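# Slide the tape roll onto the rod

## Task

Get the roll of tape threaded over the rod so that it stays there on its own, without the robot holding it in place. At the end, nothing the robot is touching may drop by more than about a fingernail's width once left alone. No motor of either hand may read moving in hand_stopped_by at the end. Nothing may be pushed or knocked off the table.

## Robot and tools

Robot: the upper body of a humanoid on a stand past the table's -x edge, facing roughly +x. It has two arms, left_arm (its own left, toward +y) and right_arm (toward -y). Each ends in a five-finger hand: a right hand on right_arm and a mirrored left hand on left_arm. The body may be slightly turned or tilted relative to the table.

Scene frame: all reported positions are in metres in one shared frame. z = 0 is the table top and +z is up. +x runs across the table away from the robot. The table's near edge is at x = 0.18. The pelvis sits 0.01 to 0.14 m above the table. Each shoulder is about 0.28 m above the pelvis, 0.06 m toward +x, and 0.10 m to its side. A hand point reaches at most 0.62 m from its shoulder. Printed positions can be off, more so at long reach.

Hand point: a point fixed to the palm, 0.05 m in front of it, where the index pad meets the thumb tip in a pinch. Its own axes: +z along the straight fingers, +y out of the palm, +x across the palm away from the thumb on the right hand but toward the thumb on the left hand. Straight fingers extend 0.06 to 0.07 m past the point. Across the palm the hand spans 0.08 m on the little-finger side; on the thumb side it spans 0.02 m with the thumb tucked in front, up to 0.09 m otherwise. A wrist bracket on the little-finger side sticks out 0.03 m beyond the point along +y and 0.11 m across, and it can collide.

execute_actions(actions): a list of actions, run in order. Each action is up to 15 rows, one per 1/30 s step. If there are fewer rows, the last row is held to fill 15 steps. Every row has 28 numbers in [-1, 1], even if only one arm moves. The first 14 are left: dx, dy, dz, rx, ry, rz, then little, ring, middle, index, thumb_bend, thumb_turn, force_limit, speed. The next 14 are the same fields for the right arm and hand. dx..rz are an offset, not a pose. They are measured in the hand point's own axes from its measured pose at the start of that action; for the first action of a call, this is the pose in the last result. Every row is counted from that same start, not from the previous row. 1.0 = 0.6 m or 180 degrees. rx, ry, rz form a single rotation vector. Each step the command is clipped to within 70 mm and 16 degrees of the current pose, so a far target may need several actions. After an action the arm only finishes its last clipped pose. Position wins over orientation if both cannot be reached. An empty list simply returns state and images.

Hand numbers are absolute targets, not offsets. For the fingers and thumb_bend, +1 is straight/open and -1 is fully curled. For thumb_turn, +1 is beside the palm and -1 is across in front of it. A pinch is about index -0.22, thumb_bend -0.75, thumb_turn -0.57. force_limit runs linearly from -1 (about 0 N) to +1 (10 N at a fingertip, 15 N for the two thumb motors). It only stops a closing motor. speed runs from nearly 0 at -1 to full at +1, where a full stroke takes 0.6 s. To leave a hand unchanged, resend its last eight numbers. If none have been sent yet, send its hand_measured six values, then hand_force_limit and hand_speed. A motor starts only when its target changes by 0.01 or more. A finger that is blocked shows moving, then stalled. To grip an object 0.035 to 0.08 m across, turn the thumb in front first and wrap the hand; the object then sits across the palm. For gentle grips close at speed -0.9 or lower. To release, send targets more open than hand_measured.

move(target, speed, blocking): target is one 28-number row laid out as above. Its offsets are taken from the pose in the latest result, in hand-point axes. Each hand point travels in a straight line toward its target, and both arms arrive together in 0.5 to 10 s. speed is in m/s, from 0.002 to 0.5 (default 0.25); rotation is capped at twice that value in rad/s. Hand numbers are sent at the start. Paths ignore obstacles and the other arm. Faster or deeper moves into contact push harder. With blocking=false you get a result after 0.5 s; then use wait(0) or stop before sending anything else. The move: line reports the ending (done, off_target, moving, held, fault), the limits that acted (paced = pose clipped, held = steps blocked) and each hand point's distance from its target.

wait(seconds): 0 to 10; lets the scene run on the last commands. stop(): brakes a running move. zoom_image(camera, region): close-up of [x0, y0, x1, y1] pixels, at most 504 by 504, from cam_high (896x504), cam_left_wrist or cam_right_wrist (616x616 each). show_instructions(): returns the scene's reference images. finished_scene(scene): ends the numbered scene and reports success; this cannot be undone.

Results: the state line gives each arm's end_effector_position and end_effector_quat_wxyz. Hand target lines give where each arm is being driven. hand_measured, hand_stopped_by (moving, target, force, stalled, fault) and hand_load_n list six motors in command order; hand_load_n is positive when something pushes a finger open. Loads near 0 mean the grip is lost. A pose unreachable line names an arm whose command the clearance check altered.

Avoid: arms hitting or pressing on each other (any part), hard pushes into the table or objects, dropping or knocking items off the table, and joint overloads. Joint limits are 23.7 N m, or 4.75 N m for wrist pitch and yaw, and a held object's weight counts. An overload freezes that arm for 10 s. Motors heat while holding loads: MOTOR HOT appears from 90 °C, and at 120 °C that arm goes limp. Loose objects may occasionally get a small push.

Each tool is called after ">>>" as name([rows], argument=value, ...), one row to a line, values as JSON.

## Session

>>> execute_actions(actions=[])

Scene clock: 0.00 s.
left_arm: end_effector_position=(+0.1139, +0.1600, +0.5019) hand_measured=(+1.000, +1.000, +1.000, +1.000, +1.000, +1.000) hand_load_n=(+0.0, +0.0, +0.0, +0.0, +0.0, +0.0) hand_stopped_by=(target, target, target, target, target, target) hand_force_limit=0.00 hand_speed=-0.80 end_effector_quat_wxyz=(+0.022, +0.019, -0.134, +0.991) | right_arm: end_effector_position=(+0.1914, -0.0654, +0.4545) hand_measured=(+1.000, +1.000, +1.000, +1.000, +1.000, +1.000) hand_load_n=(+0.0, +0.0, +0.0, +0.0, +0.0, +0.0) hand_stopped_by=(target, target, target, target, target, target) hand_force_limit=0.00 hand_speed=-0.80 end_effector_quat_wxyz=(+0.959, -0.247, +0.127, +0.052)
Joint positions: left_arm=[-0.188  0.555  0.208 -0.511 -0.674 -0.992 -0.334] | right_arm=[ 0.055 -0.464 -0.302 -0.474  0.435 -0.978  0.362]
Joint velocities: left_arm=[-0.015 -0.009  0.006  0.006  0.     0.     0.   ] | right_arm=[-0.017  0.     0.    -0.005  0.009  0.     0.   ]
Hand target (left_arm): +0.114, +0.160, +0.502; +0.022, +0.019, -0.134, +0.991
Hand target (right_arm): +0.191, -0.065, +0.455; +0.959, -0.247, +0.127, +0.052

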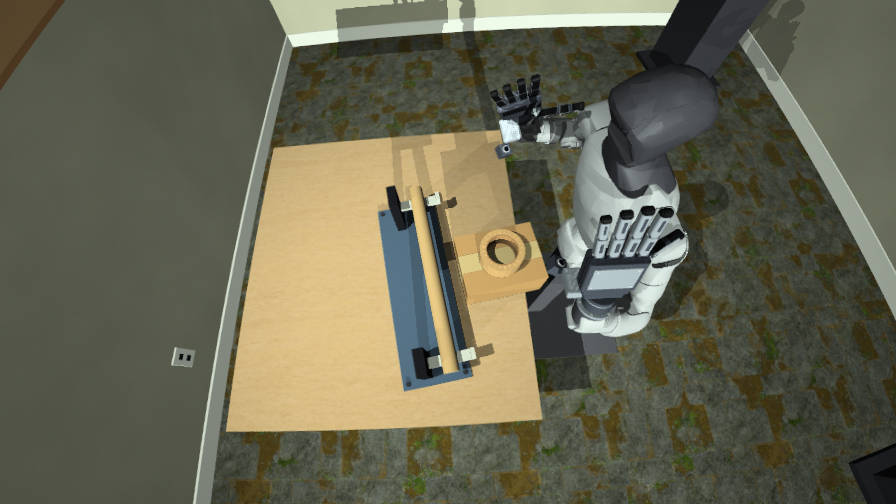

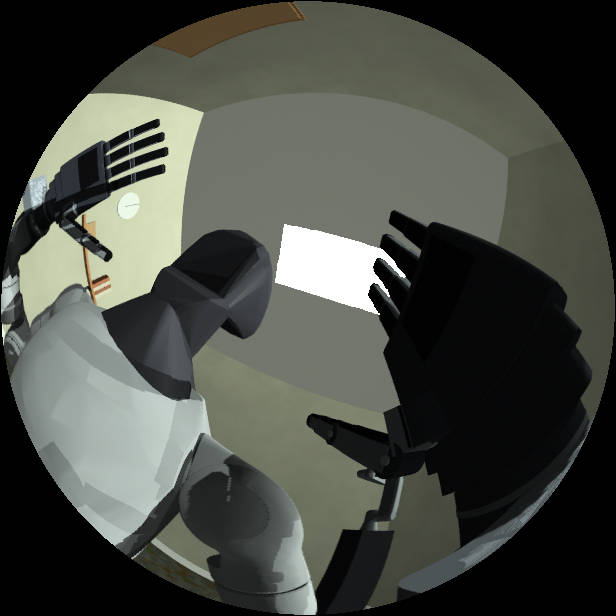

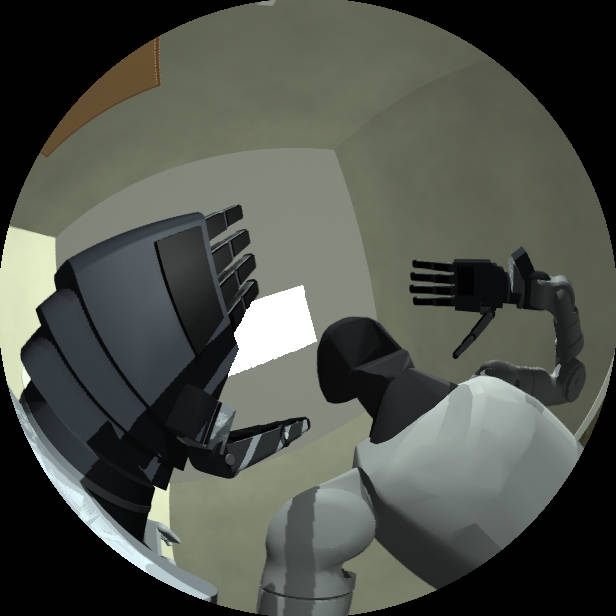

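>>> move(target=[-0.238,0.012,-0.333,-0.589,-0.323,0.11,-0.6,-0.6,0.6,0.6,0.8,-1,0.9,0,0.425,0.045,-0.233,-0.372,0.424,-0.169,1,1,1,1,1,-1,1,0], speed=0.3)

Scene clock: 21.67 s.
left_arm: end_effector_position=(+0.2558, +0.1907, +0.3082) hand_measured=(-0.600, -0.600, +0.600, +0.600, +0.800, -1.000) hand_load_n=(+0.0, +0.0, +0.0, +0.0, +0.0, +0.0) hand_stopped_by=(target, target, target, target, target, target) hand_force_limit=0.90 hand_speed=0.00 end_effector_quat_wxyz=(+0.192, -0.374, +0.824, -0.380) | right_arm: end_effector_position=(+0.3918, -0.0822, +0.2434) hand_measured=(+1.000, +1.000, +1.000, +1.000, +1.000, -1.000) hand_load_n=(+0.0, +0.0, +0.0, +0.0, +0.0, +0.0) hand_stopped_by=(target, target, target, target, target, target) hand_force_limit=1.00 hand_speed=0.00 end_effector_quat_wxyz=(-0.386, +0.715, -0.539, +0.224)
Joint positions: left_arm=[-0.726  1.59  -0.053 -0.248 -0.283 -0.367 -1.155] | right_arm=[-0.808 -1.387  0.484 -0.433  0.004  0.577  0.73 ]
Joint velocities: left_arm=[-0.014  0.    -0.011  0.008  0.002  0.     0.   ] | right_arm=[-0.009  0.005  0.005  0.006  0.008  0.     0.   ]
Hand target (left_arm): +0.256, +0.191, +0.308; +0.191, -0.376, +0.823, -0.380
Hand target (right_arm): +0.393, -0.083, +0.243; -0.384, +0.714, -0.540, +0.226
Off the commanded pose (left_arm): 0.014 m, 3 deg.
Off the commanded pose (right_arm): 0.024 m, 6 deg.
move: off_target (left_arm, right_arm)

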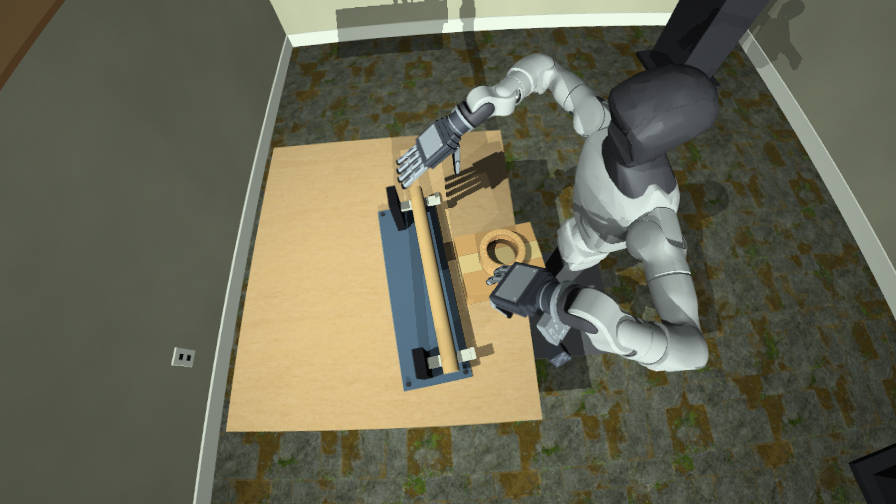

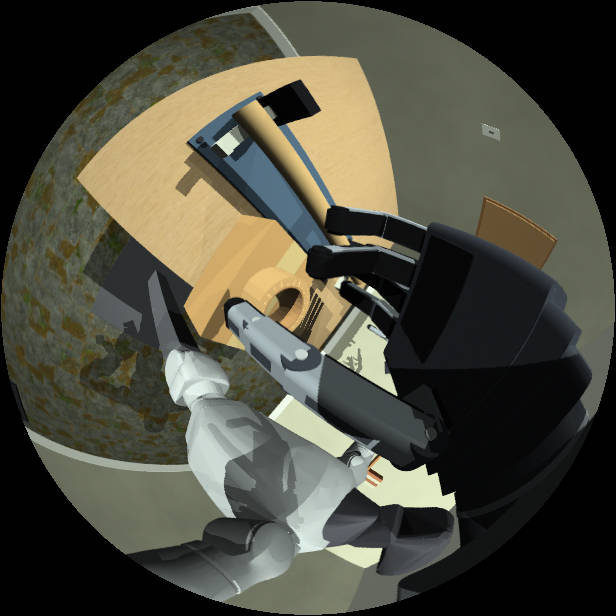

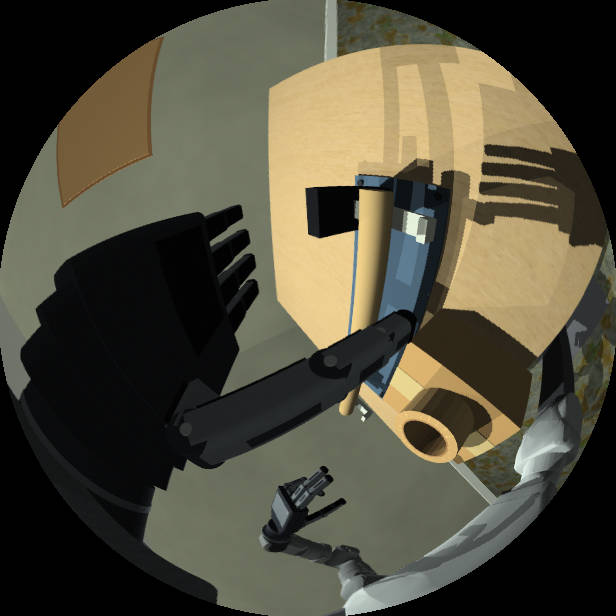

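>>> move(target=[0.157,-0.042,0.272,0,0,0,-0.6,-0.6,0.6,0.6,0.8,-1,0.9,0,0.17,0,0,0,0,0,1,1,1,1,1,-1,1,0], speed=0.2)

>>> zoom_image(camera="cam_high", region=[400,170,620,350])

Scene clock: 31.37 s.
left_arm: end_effector_position=(+0.3005, +0.0340, +0.2134) hand_measured=(-0.600, -0.600, +0.600, +0.600, +0.800, -1.000) hand_load_n=(+0.0, +0.0, +0.0, +0.0, +0.0, +0.0) hand_stopped_by=(target, target, target, target, target, target) hand_force_limit=0.90 hand_speed=0.00 end_effector_quat_wxyz=(+0.184, -0.385, +0.819, -0.385) | right_arm: end_effector_position=(+0.4236, -0.1786, +0.2387) hand_measured=(+1.000, +1.000, +1.000, +1.000, +1.000, -1.000) hand_load_n=(+0.0, +0.0, +0.0, +0.0, +0.0, +0.0) hand_stopped_by=(target, target, target, target, target, target) hand_force_limit=1.00 hand_speed=0.00 end_effector_quat_wxyz=(-0.394, +0.709, -0.540, +0.227)
Joint positions: left_arm=[-1.132  0.821 -0.843 -0.568  0.446  0.509 -1.071] | right_arm=[-0.664 -1.468  0.401  0.222  0.065 -0.162  0.681]
Joint velocities: left_arm=[0.002 0.015 0.    0.    0.005 0.001 0.   ] | right_arm=[ 0.014  0.002  0.002  0.005  0.006 -0.001  0.   ]
Hand target (left_arm): +0.301, +0.035, +0.213; +0.186, -0.386, +0.818, -0.383
Hand target (right_arm): +0.423, -0.179, +0.238; -0.392, +0.710, -0.539, +0.227
Off the commanded pose (left_arm): 0.010 m, 2 deg.
Off the commanded pose (right_arm): 0.005 m, 1 deg.
move: off_target (left_arm, right_arm)

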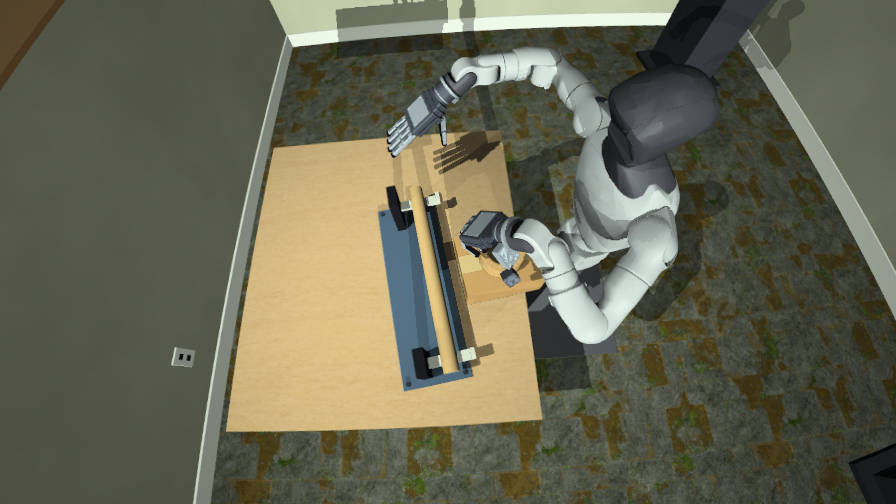

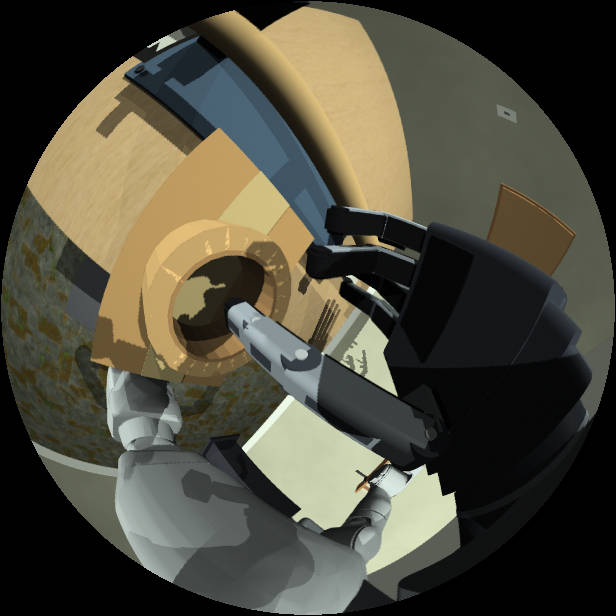

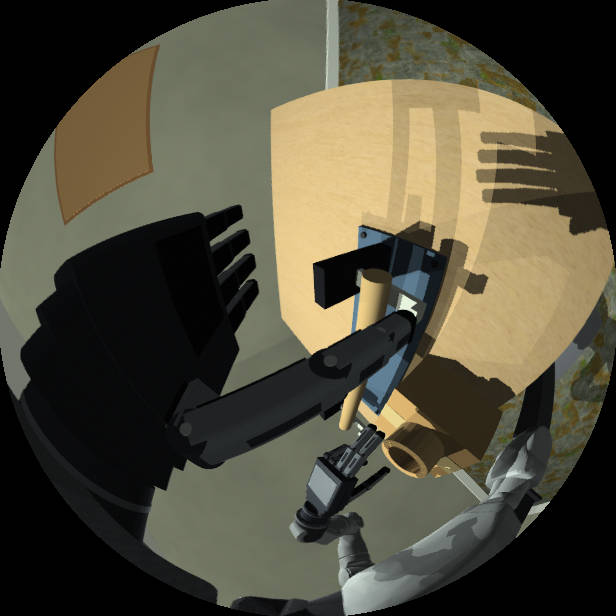

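Region (400, 170, 620, 350) of cam_high's 896x504 image, scaled by 2.291, with more detail than that image has; it fills the top 412 rows of this view, and the rest is white.

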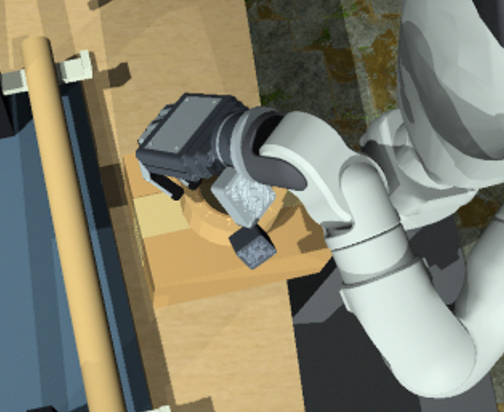

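>>> move(target=[-0.01,0.037,0.033,0,0,0,-0.6,-0.6,0.6,0.6,0.8,-1,0.9,0,0,0,0,0,0,0,1,1,1,1,1,-1,1,0], speed=0.05)

Scene clock: 35.20 s.
left_arm: end_effector_position=(+0.3048, +0.0387, +0.1846) hand_measured=(-0.600, -0.600, +0.600, +0.600, +0.800, -1.000) hand_load_n=(+0.0, +0.0, +0.0, +0.0, +0.0, +0.0) hand_stopped_by=(target, target, target, target, target, target) hand_force_limit=0.90 hand_speed=0.00 end_effector_quat_wxyz=(+0.183, -0.386, +0.818, -0.385) | right_arm: end_effector_position=(+0.4236, -0.1786, +0.2387) hand_measured=(+1.000, +1.000, +1.000, +1.000, +1.000, -1.000) hand_load_n=(+0.0, +0.0, +0.0, +0.0, +0.0, +0.0) hand_stopped_by=(target, target, target, target, target, target) hand_force_limit=1.00 hand_speed=0.00 end_effector_quat_wxyz=(-0.394, +0.709, -0.540, +0.227)
Joint positions: left_arm=[-1.047  0.833 -0.89  -0.507  0.48   0.432 -0.957] | right_arm=[-0.664 -1.468  0.401  0.222  0.065 -0.163  0.681]
Joint velocities: left_arm=[-0.003 -0.008  0.012  0.008 -0.006  0.     0.003] | right_arm=[ 0.011  0.003 -0.002  0.012  0.006  0.     0.   ]
Hand target (left_arm): +0.306, +0.040, +0.184; +0.186, -0.386, +0.818, -0.384
Hand target (right_arm): +0.424, -0.179, +0.239; -0.394, +0.709, -0.540, +0.227
Off the commanded pose (left_arm): 0.001 m, 0 deg.
Off the commanded pose (right_arm): 0.000 m, 0 deg.
move: done

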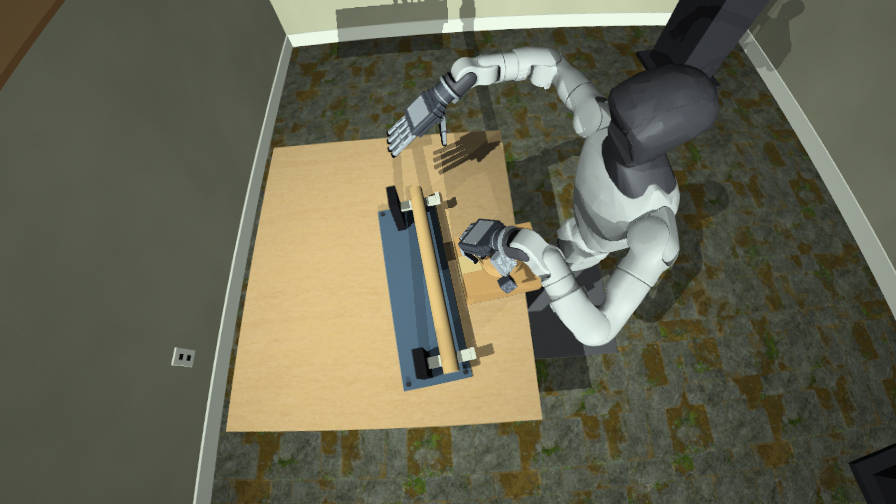

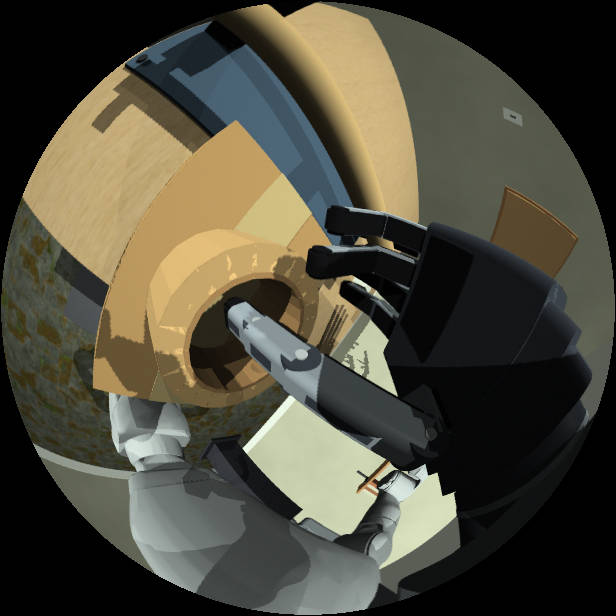

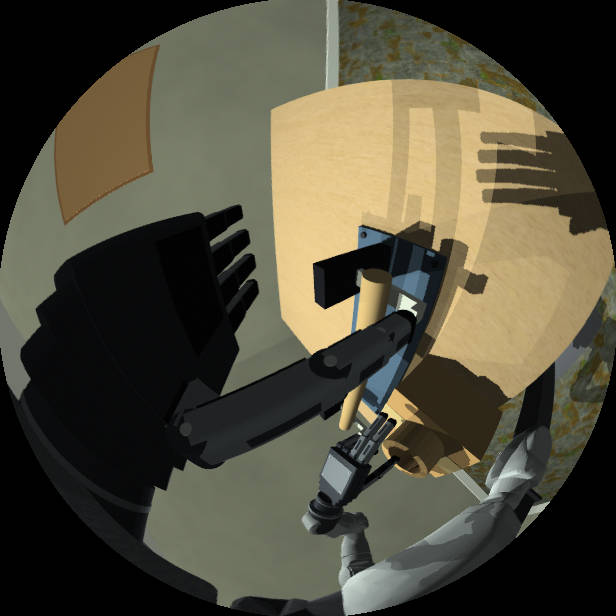

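>>> move(target=[0.012,0.034,0.031,0,0,0,-0.6,-0.6,0.6,0.6,0.8,-1,0.9,0,0,0,0,0,0,0,1,1,1,1,1,-1,1,0], speed=0.04)

Scene clock: 39.50 s.
left_arm: end_effector_position=(+0.3075, +0.0321, +0.1697) hand_measured=(-0.600, -0.600, +0.600, +0.600, +0.800, -1.000) hand_load_n=(+0.0, -7.0, +0.0, +0.0, +0.0, +0.0) hand_stopped_by=(target, target, target, target, target, target) hand_force_limit=0.90 hand_speed=0.00 end_effector_quat_wxyz=(+0.197, -0.377, +0.813, -0.397) | right_arm: end_effector_position=(+0.4236, -0.1786, +0.2387) hand_measured=(+1.000, +1.000, +1.000, +1.000, +1.000, -1.000) hand_load_n=(+0.0, +0.0, +0.0, +0.0, +0.0, +0.0) hand_stopped_by=(target, target, target, target, target, target) hand_force_limit=1.00 hand_speed=0.00 end_effector_quat_wxyz=(-0.394, +0.709, -0.540, +0.227)
Joint positions: left_arm=[-1.001  0.81  -0.946 -0.499  0.555  0.435 -0.874] | right_arm=[-0.664 -1.468  0.401  0.222  0.065 -0.163  0.681]
Joint velocities: left_arm=[-0.002  0.     0.    -0.005  0.015  0.003  0.007] | right_arm=[0.008 0.    0.006 0.003 0.    0.    0.   ]
Hand target (left_arm): +0.301, +0.034, +0.157; +0.184, -0.387, +0.818, -0.384
Hand target (right_arm): +0.424, -0.179, +0.239; -0.394, +0.709, -0.540, +0.227
Off the commanded pose (left_arm): 0.014 m, 2 deg.
Off the commanded pose (right_arm): 0.000 m, 0 deg.
move: off_target (left_arm)

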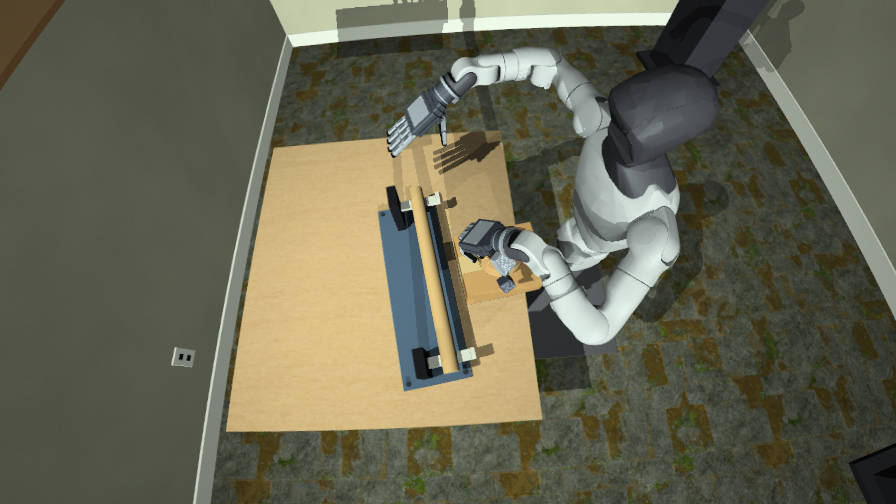

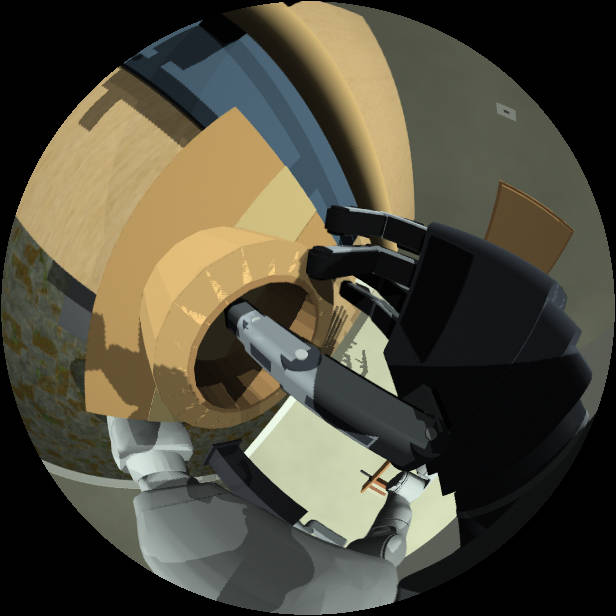

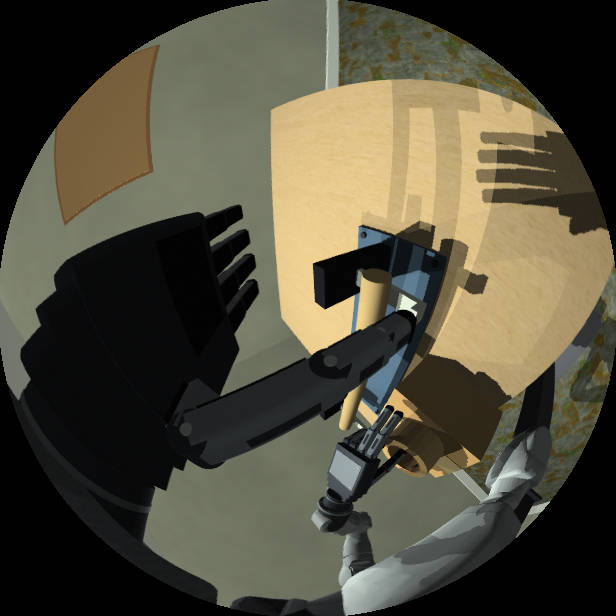

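>>> move(target=[0.02,0.005,-0.03,0,0,0,-0.9,-0.9,0.6,0.6,0.8,-1,0.9,0,0,0,0,0,0,0,1,1,1,1,1,-1,1,0], speed=0.04)

>>> move(target=[0,0.027,0.024,0,0,0,-0.9,-0.9,0.6,0.6,0.8,-1,0.9,0,0,0,0,0,0,0,1,1,1,1,1,-1,1,0], speed=0.04)

Scene clock: 45.53 s.
left_arm: end_effector_position=(+0.2875, +0.0321, +0.1789) hand_measured=(-0.900, -0.900, +0.600, +0.600, +0.800, -1.000) hand_load_n=(+0.0, +0.0, +0.0, +0.0, +0.0, +0.0) hand_stopped_by=(target, target, target, target, target, target) hand_force_limit=0.90 hand_speed=0.00 end_effector_quat_wxyz=(+0.196, -0.376, +0.813, -0.398) | right_arm: end_effector_position=(+0.4236, -0.1786, +0.2387) hand_measured=(+1.000, +1.000, +1.000, +1.000, +1.000, -1.000) hand_load_n=(+0.0, +0.0, +0.0, +0.0, +0.0, +0.0) hand_stopped_by=(target, target, target, target, target, target) hand_force_limit=1.00 hand_speed=0.00 end_effector_quat_wxyz=(-0.394, +0.709, -0.540, +0.227)
Joint positions: left_arm=[-0.982  0.853 -0.946 -0.653  0.571  0.533 -0.924] | right_arm=[-0.664 -1.468  0.401  0.222  0.065 -0.163  0.681]
Joint velocities: left_arm=[ 0.012 -0.003 -0.006  0.002 -0.002  0.007  0.   ] | right_arm=[ 0.006 -0.005 -0.009 -0.011 -0.002  0.     0.   ]
Hand target (left_arm): +0.287, +0.033, +0.178; +0.197, -0.377, +0.814, -0.396
Hand target (right_arm): +0.424, -0.179, +0.239; -0.394, +0.709, -0.540, +0.227
Off the commanded pose (left_arm): 0.001 m, 0 deg.
Off the commanded pose (right_arm): 0.000 m, 0 deg.
move: done

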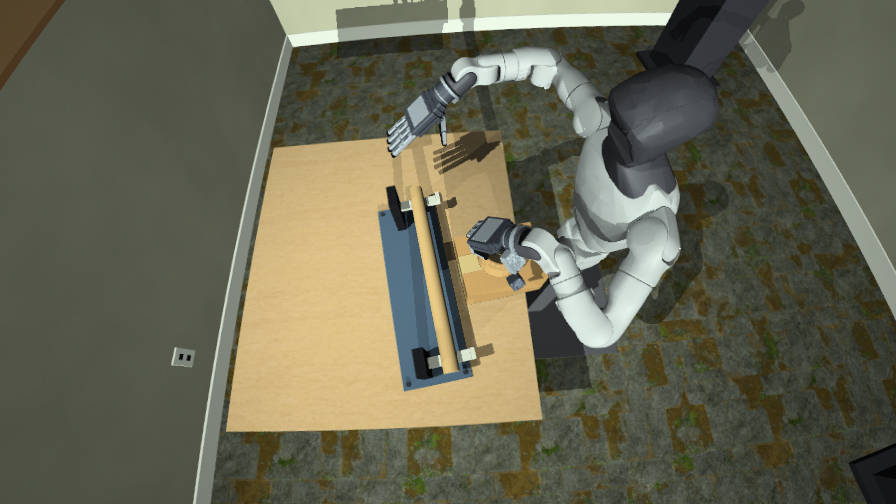

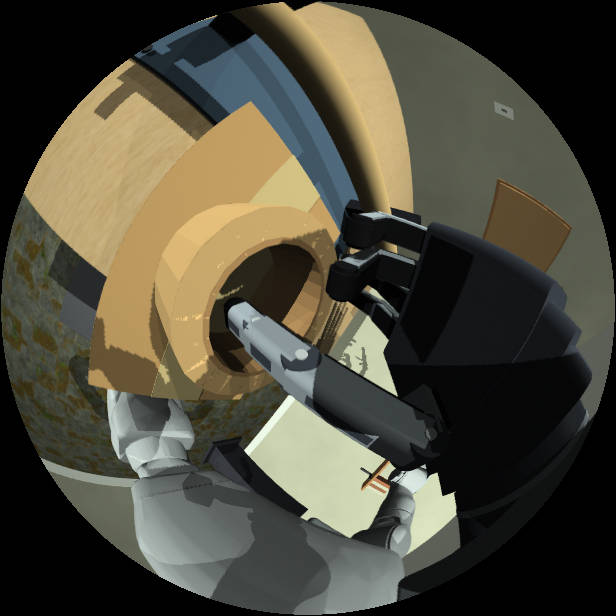

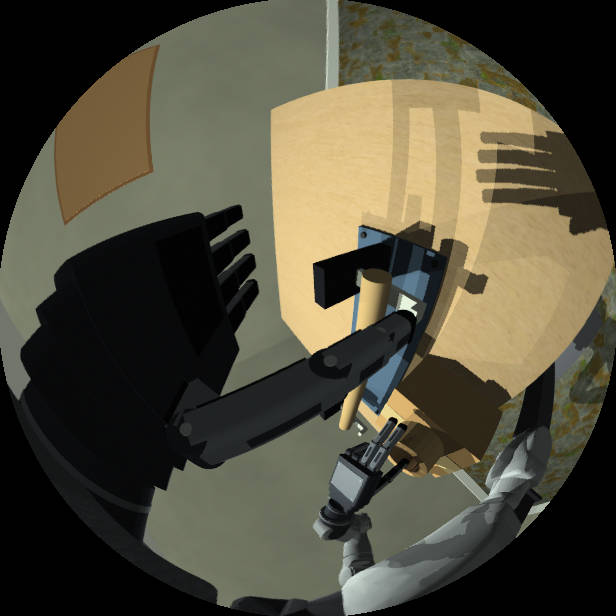

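Scene clock: 46.33 s.
left_arm: end_effector_position=(+0.2894, +0.0328, +0.1585) hand_measured=(-0.900, -0.900, +0.600, +0.600, +0.800, -1.000) hand_load_n=(+0.0, +0.0, +0.0, +0.0, +0.0, +0.0) hand_stopped_by=(target, target, target, target, target, target) hand_force_limit=0.90 hand_speed=0.00 end_effector_quat_wxyz=(+0.197, -0.378, +0.812, -0.398) | right_arm: end_effector_position=(+0.4236, -0.1786, +0.2387) hand_measured=(+1.000, +1.000, +1.000, +1.000, +1.000, -1.000) hand_load_n=(+0.0, +0.0, +0.0, +0.0, +0.0, +0.0) hand_stopped_by=(target, target, target, target, target, target) hand_force_limit=1.00 hand_speed=0.00 end_effector_quat_wxyz=(-0.394, +0.709, -0.540, +0.227)
Joint positions: left_arm=[-0.936  0.849 -0.996 -0.601  0.603  0.502 -0.839] | right_arm=[-0.664 -1.468  0.401  0.222  0.065 -0.163  0.681]
Joint velocities: left_arm=[-0.005  0.005 -0.008  0.006  0.011  0.     0.005] | right_arm=[ 0.008 -0.014  0.005  0.008  0.     0.     0.   ]
Hand target (left_arm): +0.289, +0.033, +0.157; +0.197, -0.377, +0.813, -0.398
Hand target (right_arm): +0.424, -0.179, +0.239; -0.394, +0.709, -0.540, +0.227
Off the commanded pose (left_arm): 0.002 m, 0 deg.
Off the commanded pose (right_arm): 0.000 m, 0 deg.
move: done

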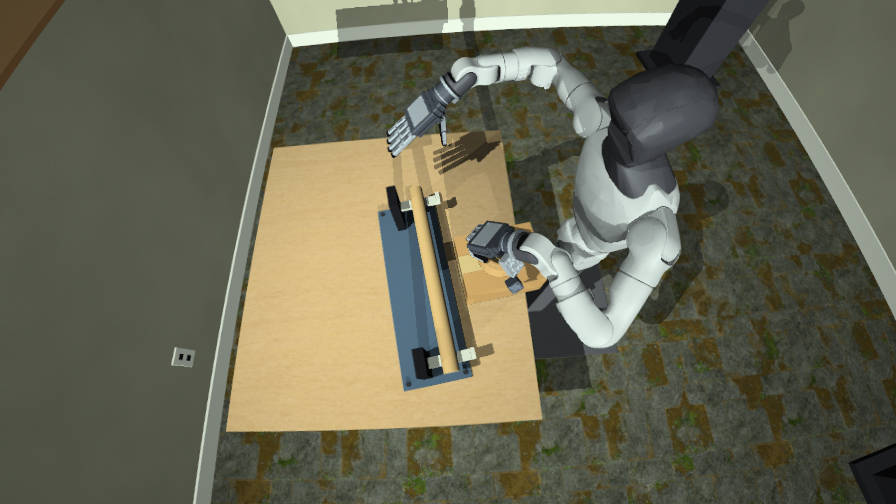

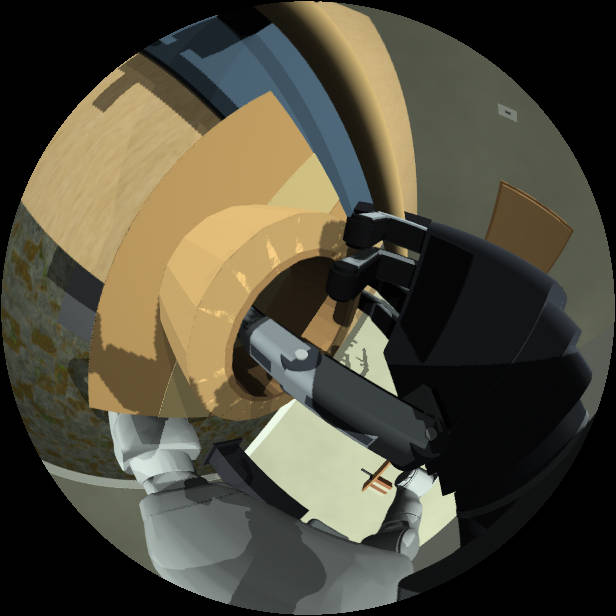

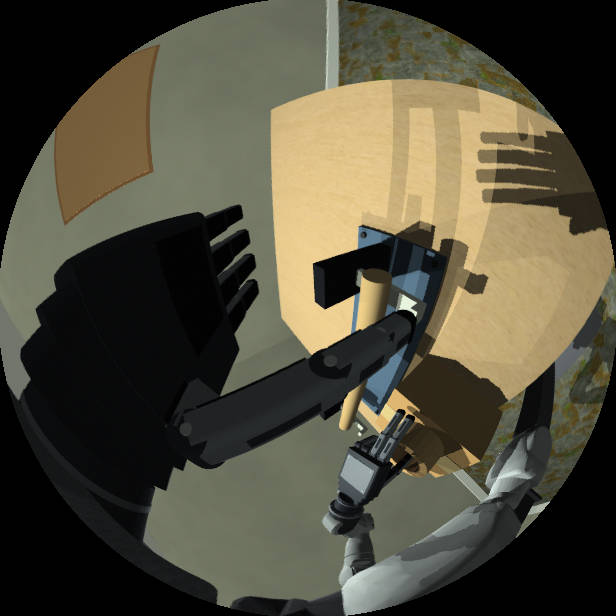

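>>> move(target=[0,-0.022,0.03,0,0,0,-0.9,-0.9,0.6,0.6,0.8,-1,0.9,0,0,0,0,0,0,0,1,1,1,1,1,-1,1,0], speed=0.04)

>>> move(target=[0,0,0,0,0,0,-0.9,-0.9,-0.75,-0.8,-0.8,-1,0.9,-0.7,0,0,0,0,0,0,1,1,1,1,1,-1,1,0])

>>> move(target=[0,-0.11,-0.1,0,0,0,-0.9,-0.9,-0.75,-0.8,-0.8,-1,0.9,-0.7,0,0,0,0,0,0,1,1,1,1,1,-1,1,0], speed=0.08)

Scene clock: 54.23 s.
left_arm: end_effector_position=(+0.3066, +0.0182, +0.1579) hand_measured=(-0.900, -0.900, +0.600, +0.600, +0.800, -1.000) hand_load_n=(+0.0, +0.0, +0.0, +0.0, +0.0, +0.0) hand_stopped_by=(target, target, target, target, target, target) hand_force_limit=0.90 hand_speed=0.00 end_effector_quat_wxyz=(+0.197, -0.380, +0.810, -0.400) | right_arm: end_effector_position=(+0.4236, -0.1786, +0.2387) hand_measured=(+1.000, +1.000, +1.000, +1.000, +1.000, -1.000) hand_load_n=(+0.0, +0.0, +0.0, +0.0, +0.0, +0.0) hand_stopped_by=(target, target, target, target, target, target) hand_force_limit=1.00 hand_speed=0.00 end_effector_quat_wxyz=(-0.394, +0.709, -0.540, +0.227)
Joint positions: left_arm=[-0.999  0.748 -1.017 -0.479  0.603  0.493 -0.839] | right_arm=[-0.664 -1.468  0.401  0.222  0.065 -0.163  0.681]
Joint velocities: left_arm=[ 0.011  0.002  0.002  0.005 -0.005  0.     0.   ] | right_arm=[ 0.011 -0.003 -0.005 -0.009  0.006  0.     0.   ]
Hand target (left_arm): +0.306, +0.018, +0.157; +0.196, -0.379, +0.812, -0.399
Hand target (right_arm): +0.424, -0.179, +0.239; -0.394, +0.709, -0.540, +0.227
Off the commanded pose (left_arm): 0.000 m, 0 deg.
Off the commanded pose (right_arm): 0.000 m, 0 deg.
move: done

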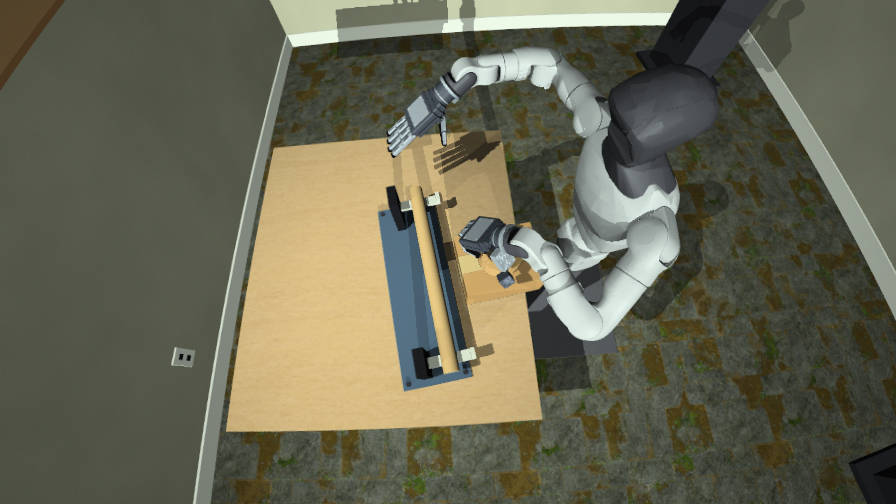

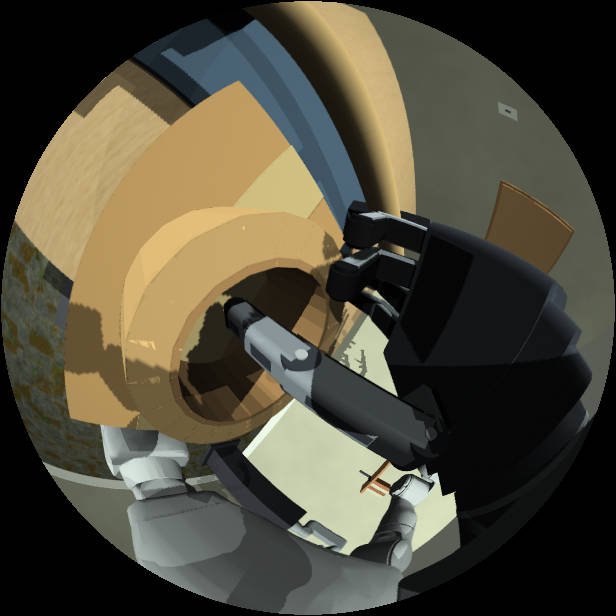

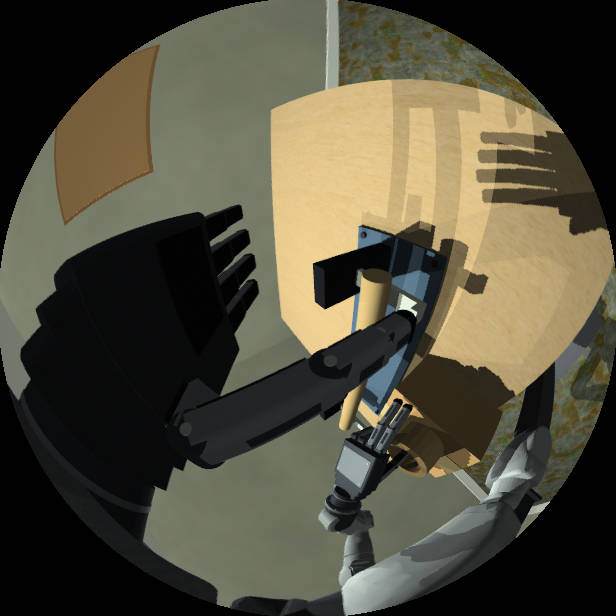

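Scene clock: 56.40 s.
left_arm: end_effector_position=(+0.3066, +0.0182, +0.1581) hand_measured=(-0.900, -0.900, -0.250, -0.326, +0.236, -1.000) hand_load_n=(+0.0, +0.0, +6.5, +6.5, +12.5, -5.5) hand_stopped_by=(target, target, force, force, force, target) hand_force_limit=0.90 hand_speed=-0.70 end_effector_quat_wxyz=(+0.197, -0.380, +0.810, -0.400) | right_arm: end_effector_position=(+0.4236, -0.1786, +0.2387) hand_measured=(+1.000, +1.000, +1.000, +1.000, +1.000, -1.000) hand_load_n=(+0.0, +0.0, +0.0, +0.0, +0.0, +0.0) hand_stopped_by=(target, target, target, target, target, target) hand_force_limit=1.00 hand_speed=0.00 end_effector_quat_wxyz=(-0.394, +0.709, -0.540, +0.227)
Joint positions: left_arm=[-0.999  0.748 -1.017 -0.479  0.603  0.493 -0.84 ] | right_arm=[-0.664 -1.468  0.401  0.222  0.065 -0.163  0.681]
Joint velocities: left_arm=[ 0.008 -0.006 -0.012  0.003 -0.003  0.     0.   ] | right_arm=[-0.005 -0.002 -0.003 -0.011  0.002  0.     0.   ]
Hand target (left_arm): +0.307, +0.018, +0.158; +0.197, -0.380, +0.810, -0.400
Hand target (right_arm): +0.424, -0.179, +0.239; -0.394, +0.709, -0.540, +0.227
Off the commanded pose (left_arm): 0.000 m, 0 deg.
Off the commanded pose (right_arm): 0.000 m, 0 deg.
move: done

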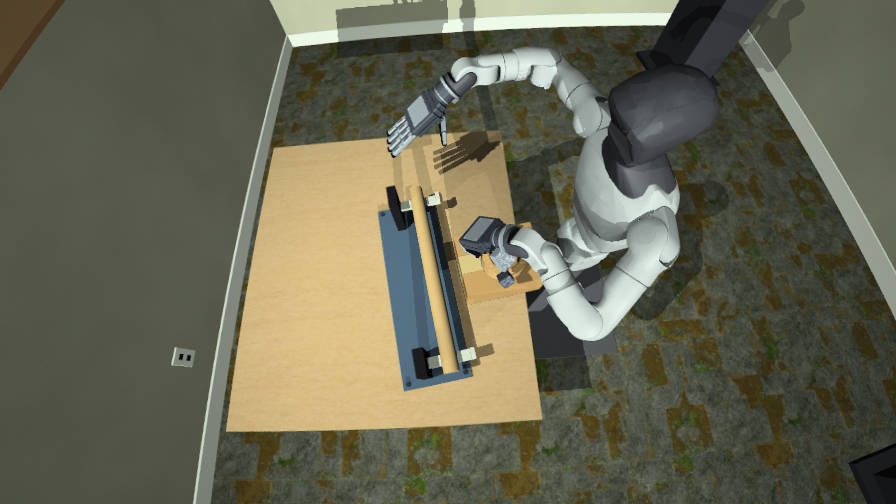

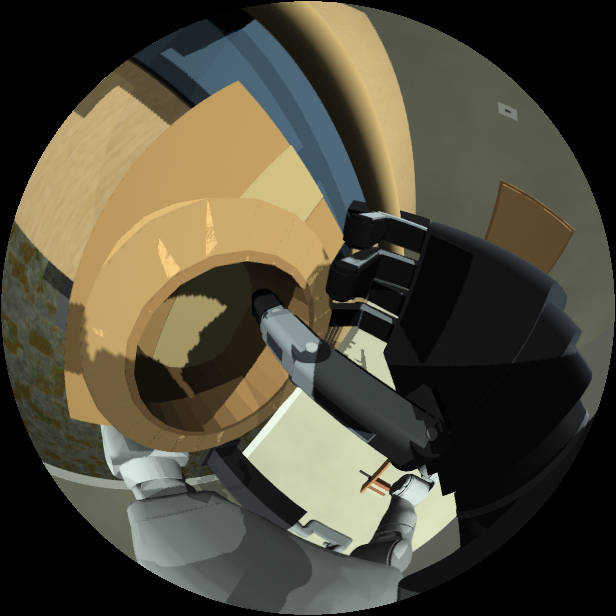

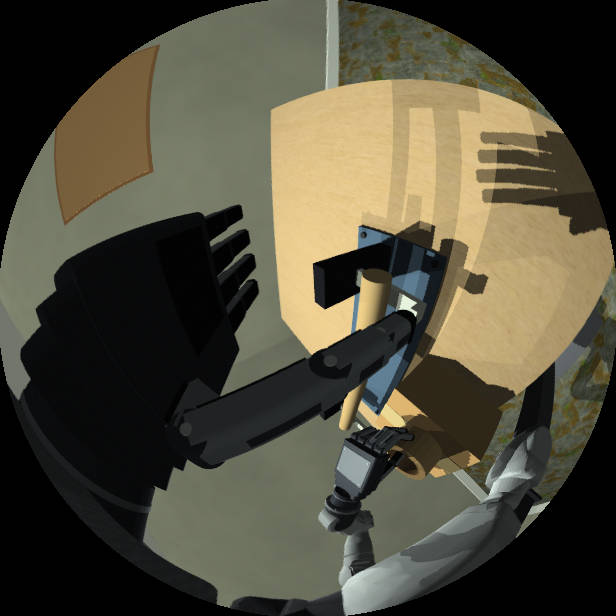

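Scene clock: 57.83 s.
left_arm: end_effector_position=(+0.2996, +0.0174, +0.2475) hand_measured=(-0.900, -0.900, -0.250, -0.328, +0.236, -1.000) hand_load_n=(+0.0, +0.0, +7.5, +0.5, +13.0, +0.0) hand_stopped_by=(target, target, force, force, force, target) hand_force_limit=0.90 hand_speed=-0.70 end_effector_quat_wxyz=(+0.195, -0.376, +0.811, -0.404) | right_arm: end_effector_position=(+0.4236, -0.1786, +0.2387) hand_measured=(+1.000, +1.000, +1.000, +1.000, +1.000, -1.000) hand_load_n=(+0.0, +0.0, +0.0, +0.0, +0.0, +0.0) hand_stopped_by=(target, target, target, target, target, target) hand_force_limit=1.00 hand_speed=0.00 end_effector_quat_wxyz=(-0.394, +0.709, -0.540, +0.227)
Joint positions: left_arm=[-1.239  0.76  -0.813 -0.616  0.455  0.617 -1.161] | right_arm=[-0.664 -1.468  0.401  0.222  0.065 -0.163  0.681]
Joint velocities: left_arm=[ 0.     0.017  0.005  0.005  0.012  0.    -0.003] | right_arm=[ 0.006  0.015  0.008  0.    -0.006  0.     0.   ]
Hand target (left_arm): +0.298, +0.017, +0.247; +0.192, -0.377, +0.812, -0.403
Hand target (right_arm): +0.424, -0.179, +0.239; -0.394, +0.709, -0.540, +0.227
Off the commanded pose (left_arm): 0.005 m, 1 deg.
Off the commanded pose (right_arm): 0.000 m, 0 deg.
move: off_target (left_arm)

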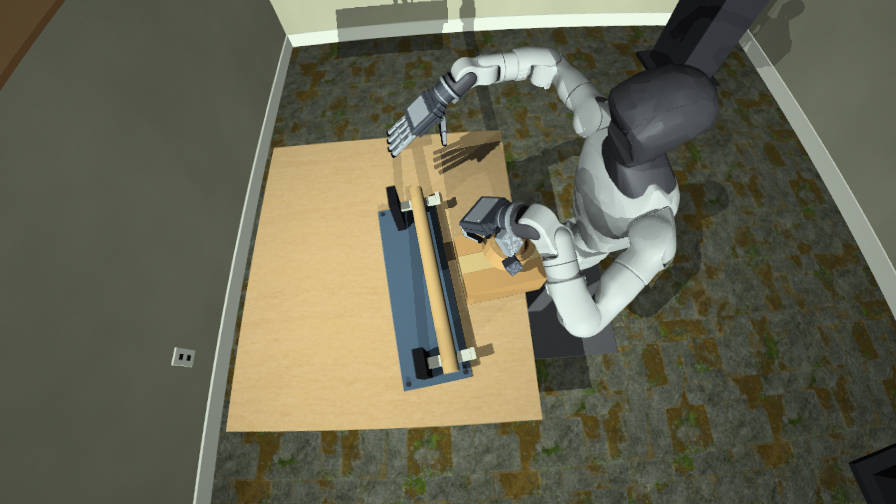

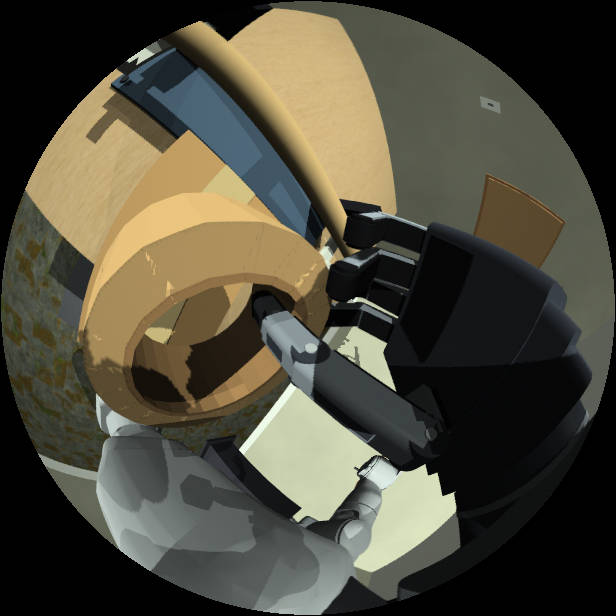

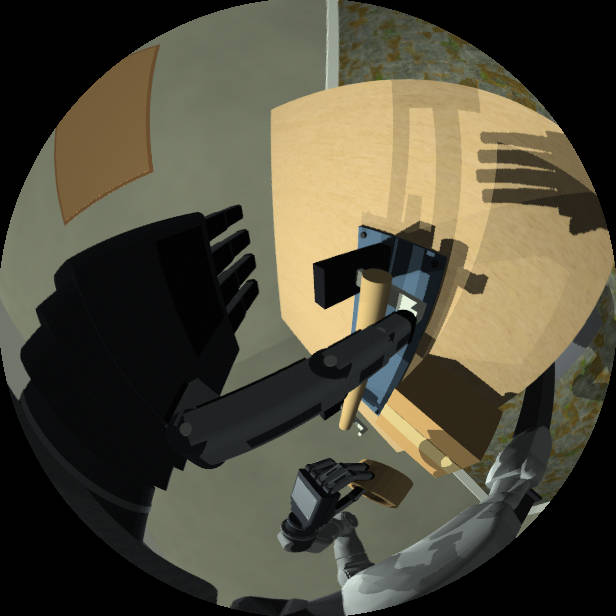

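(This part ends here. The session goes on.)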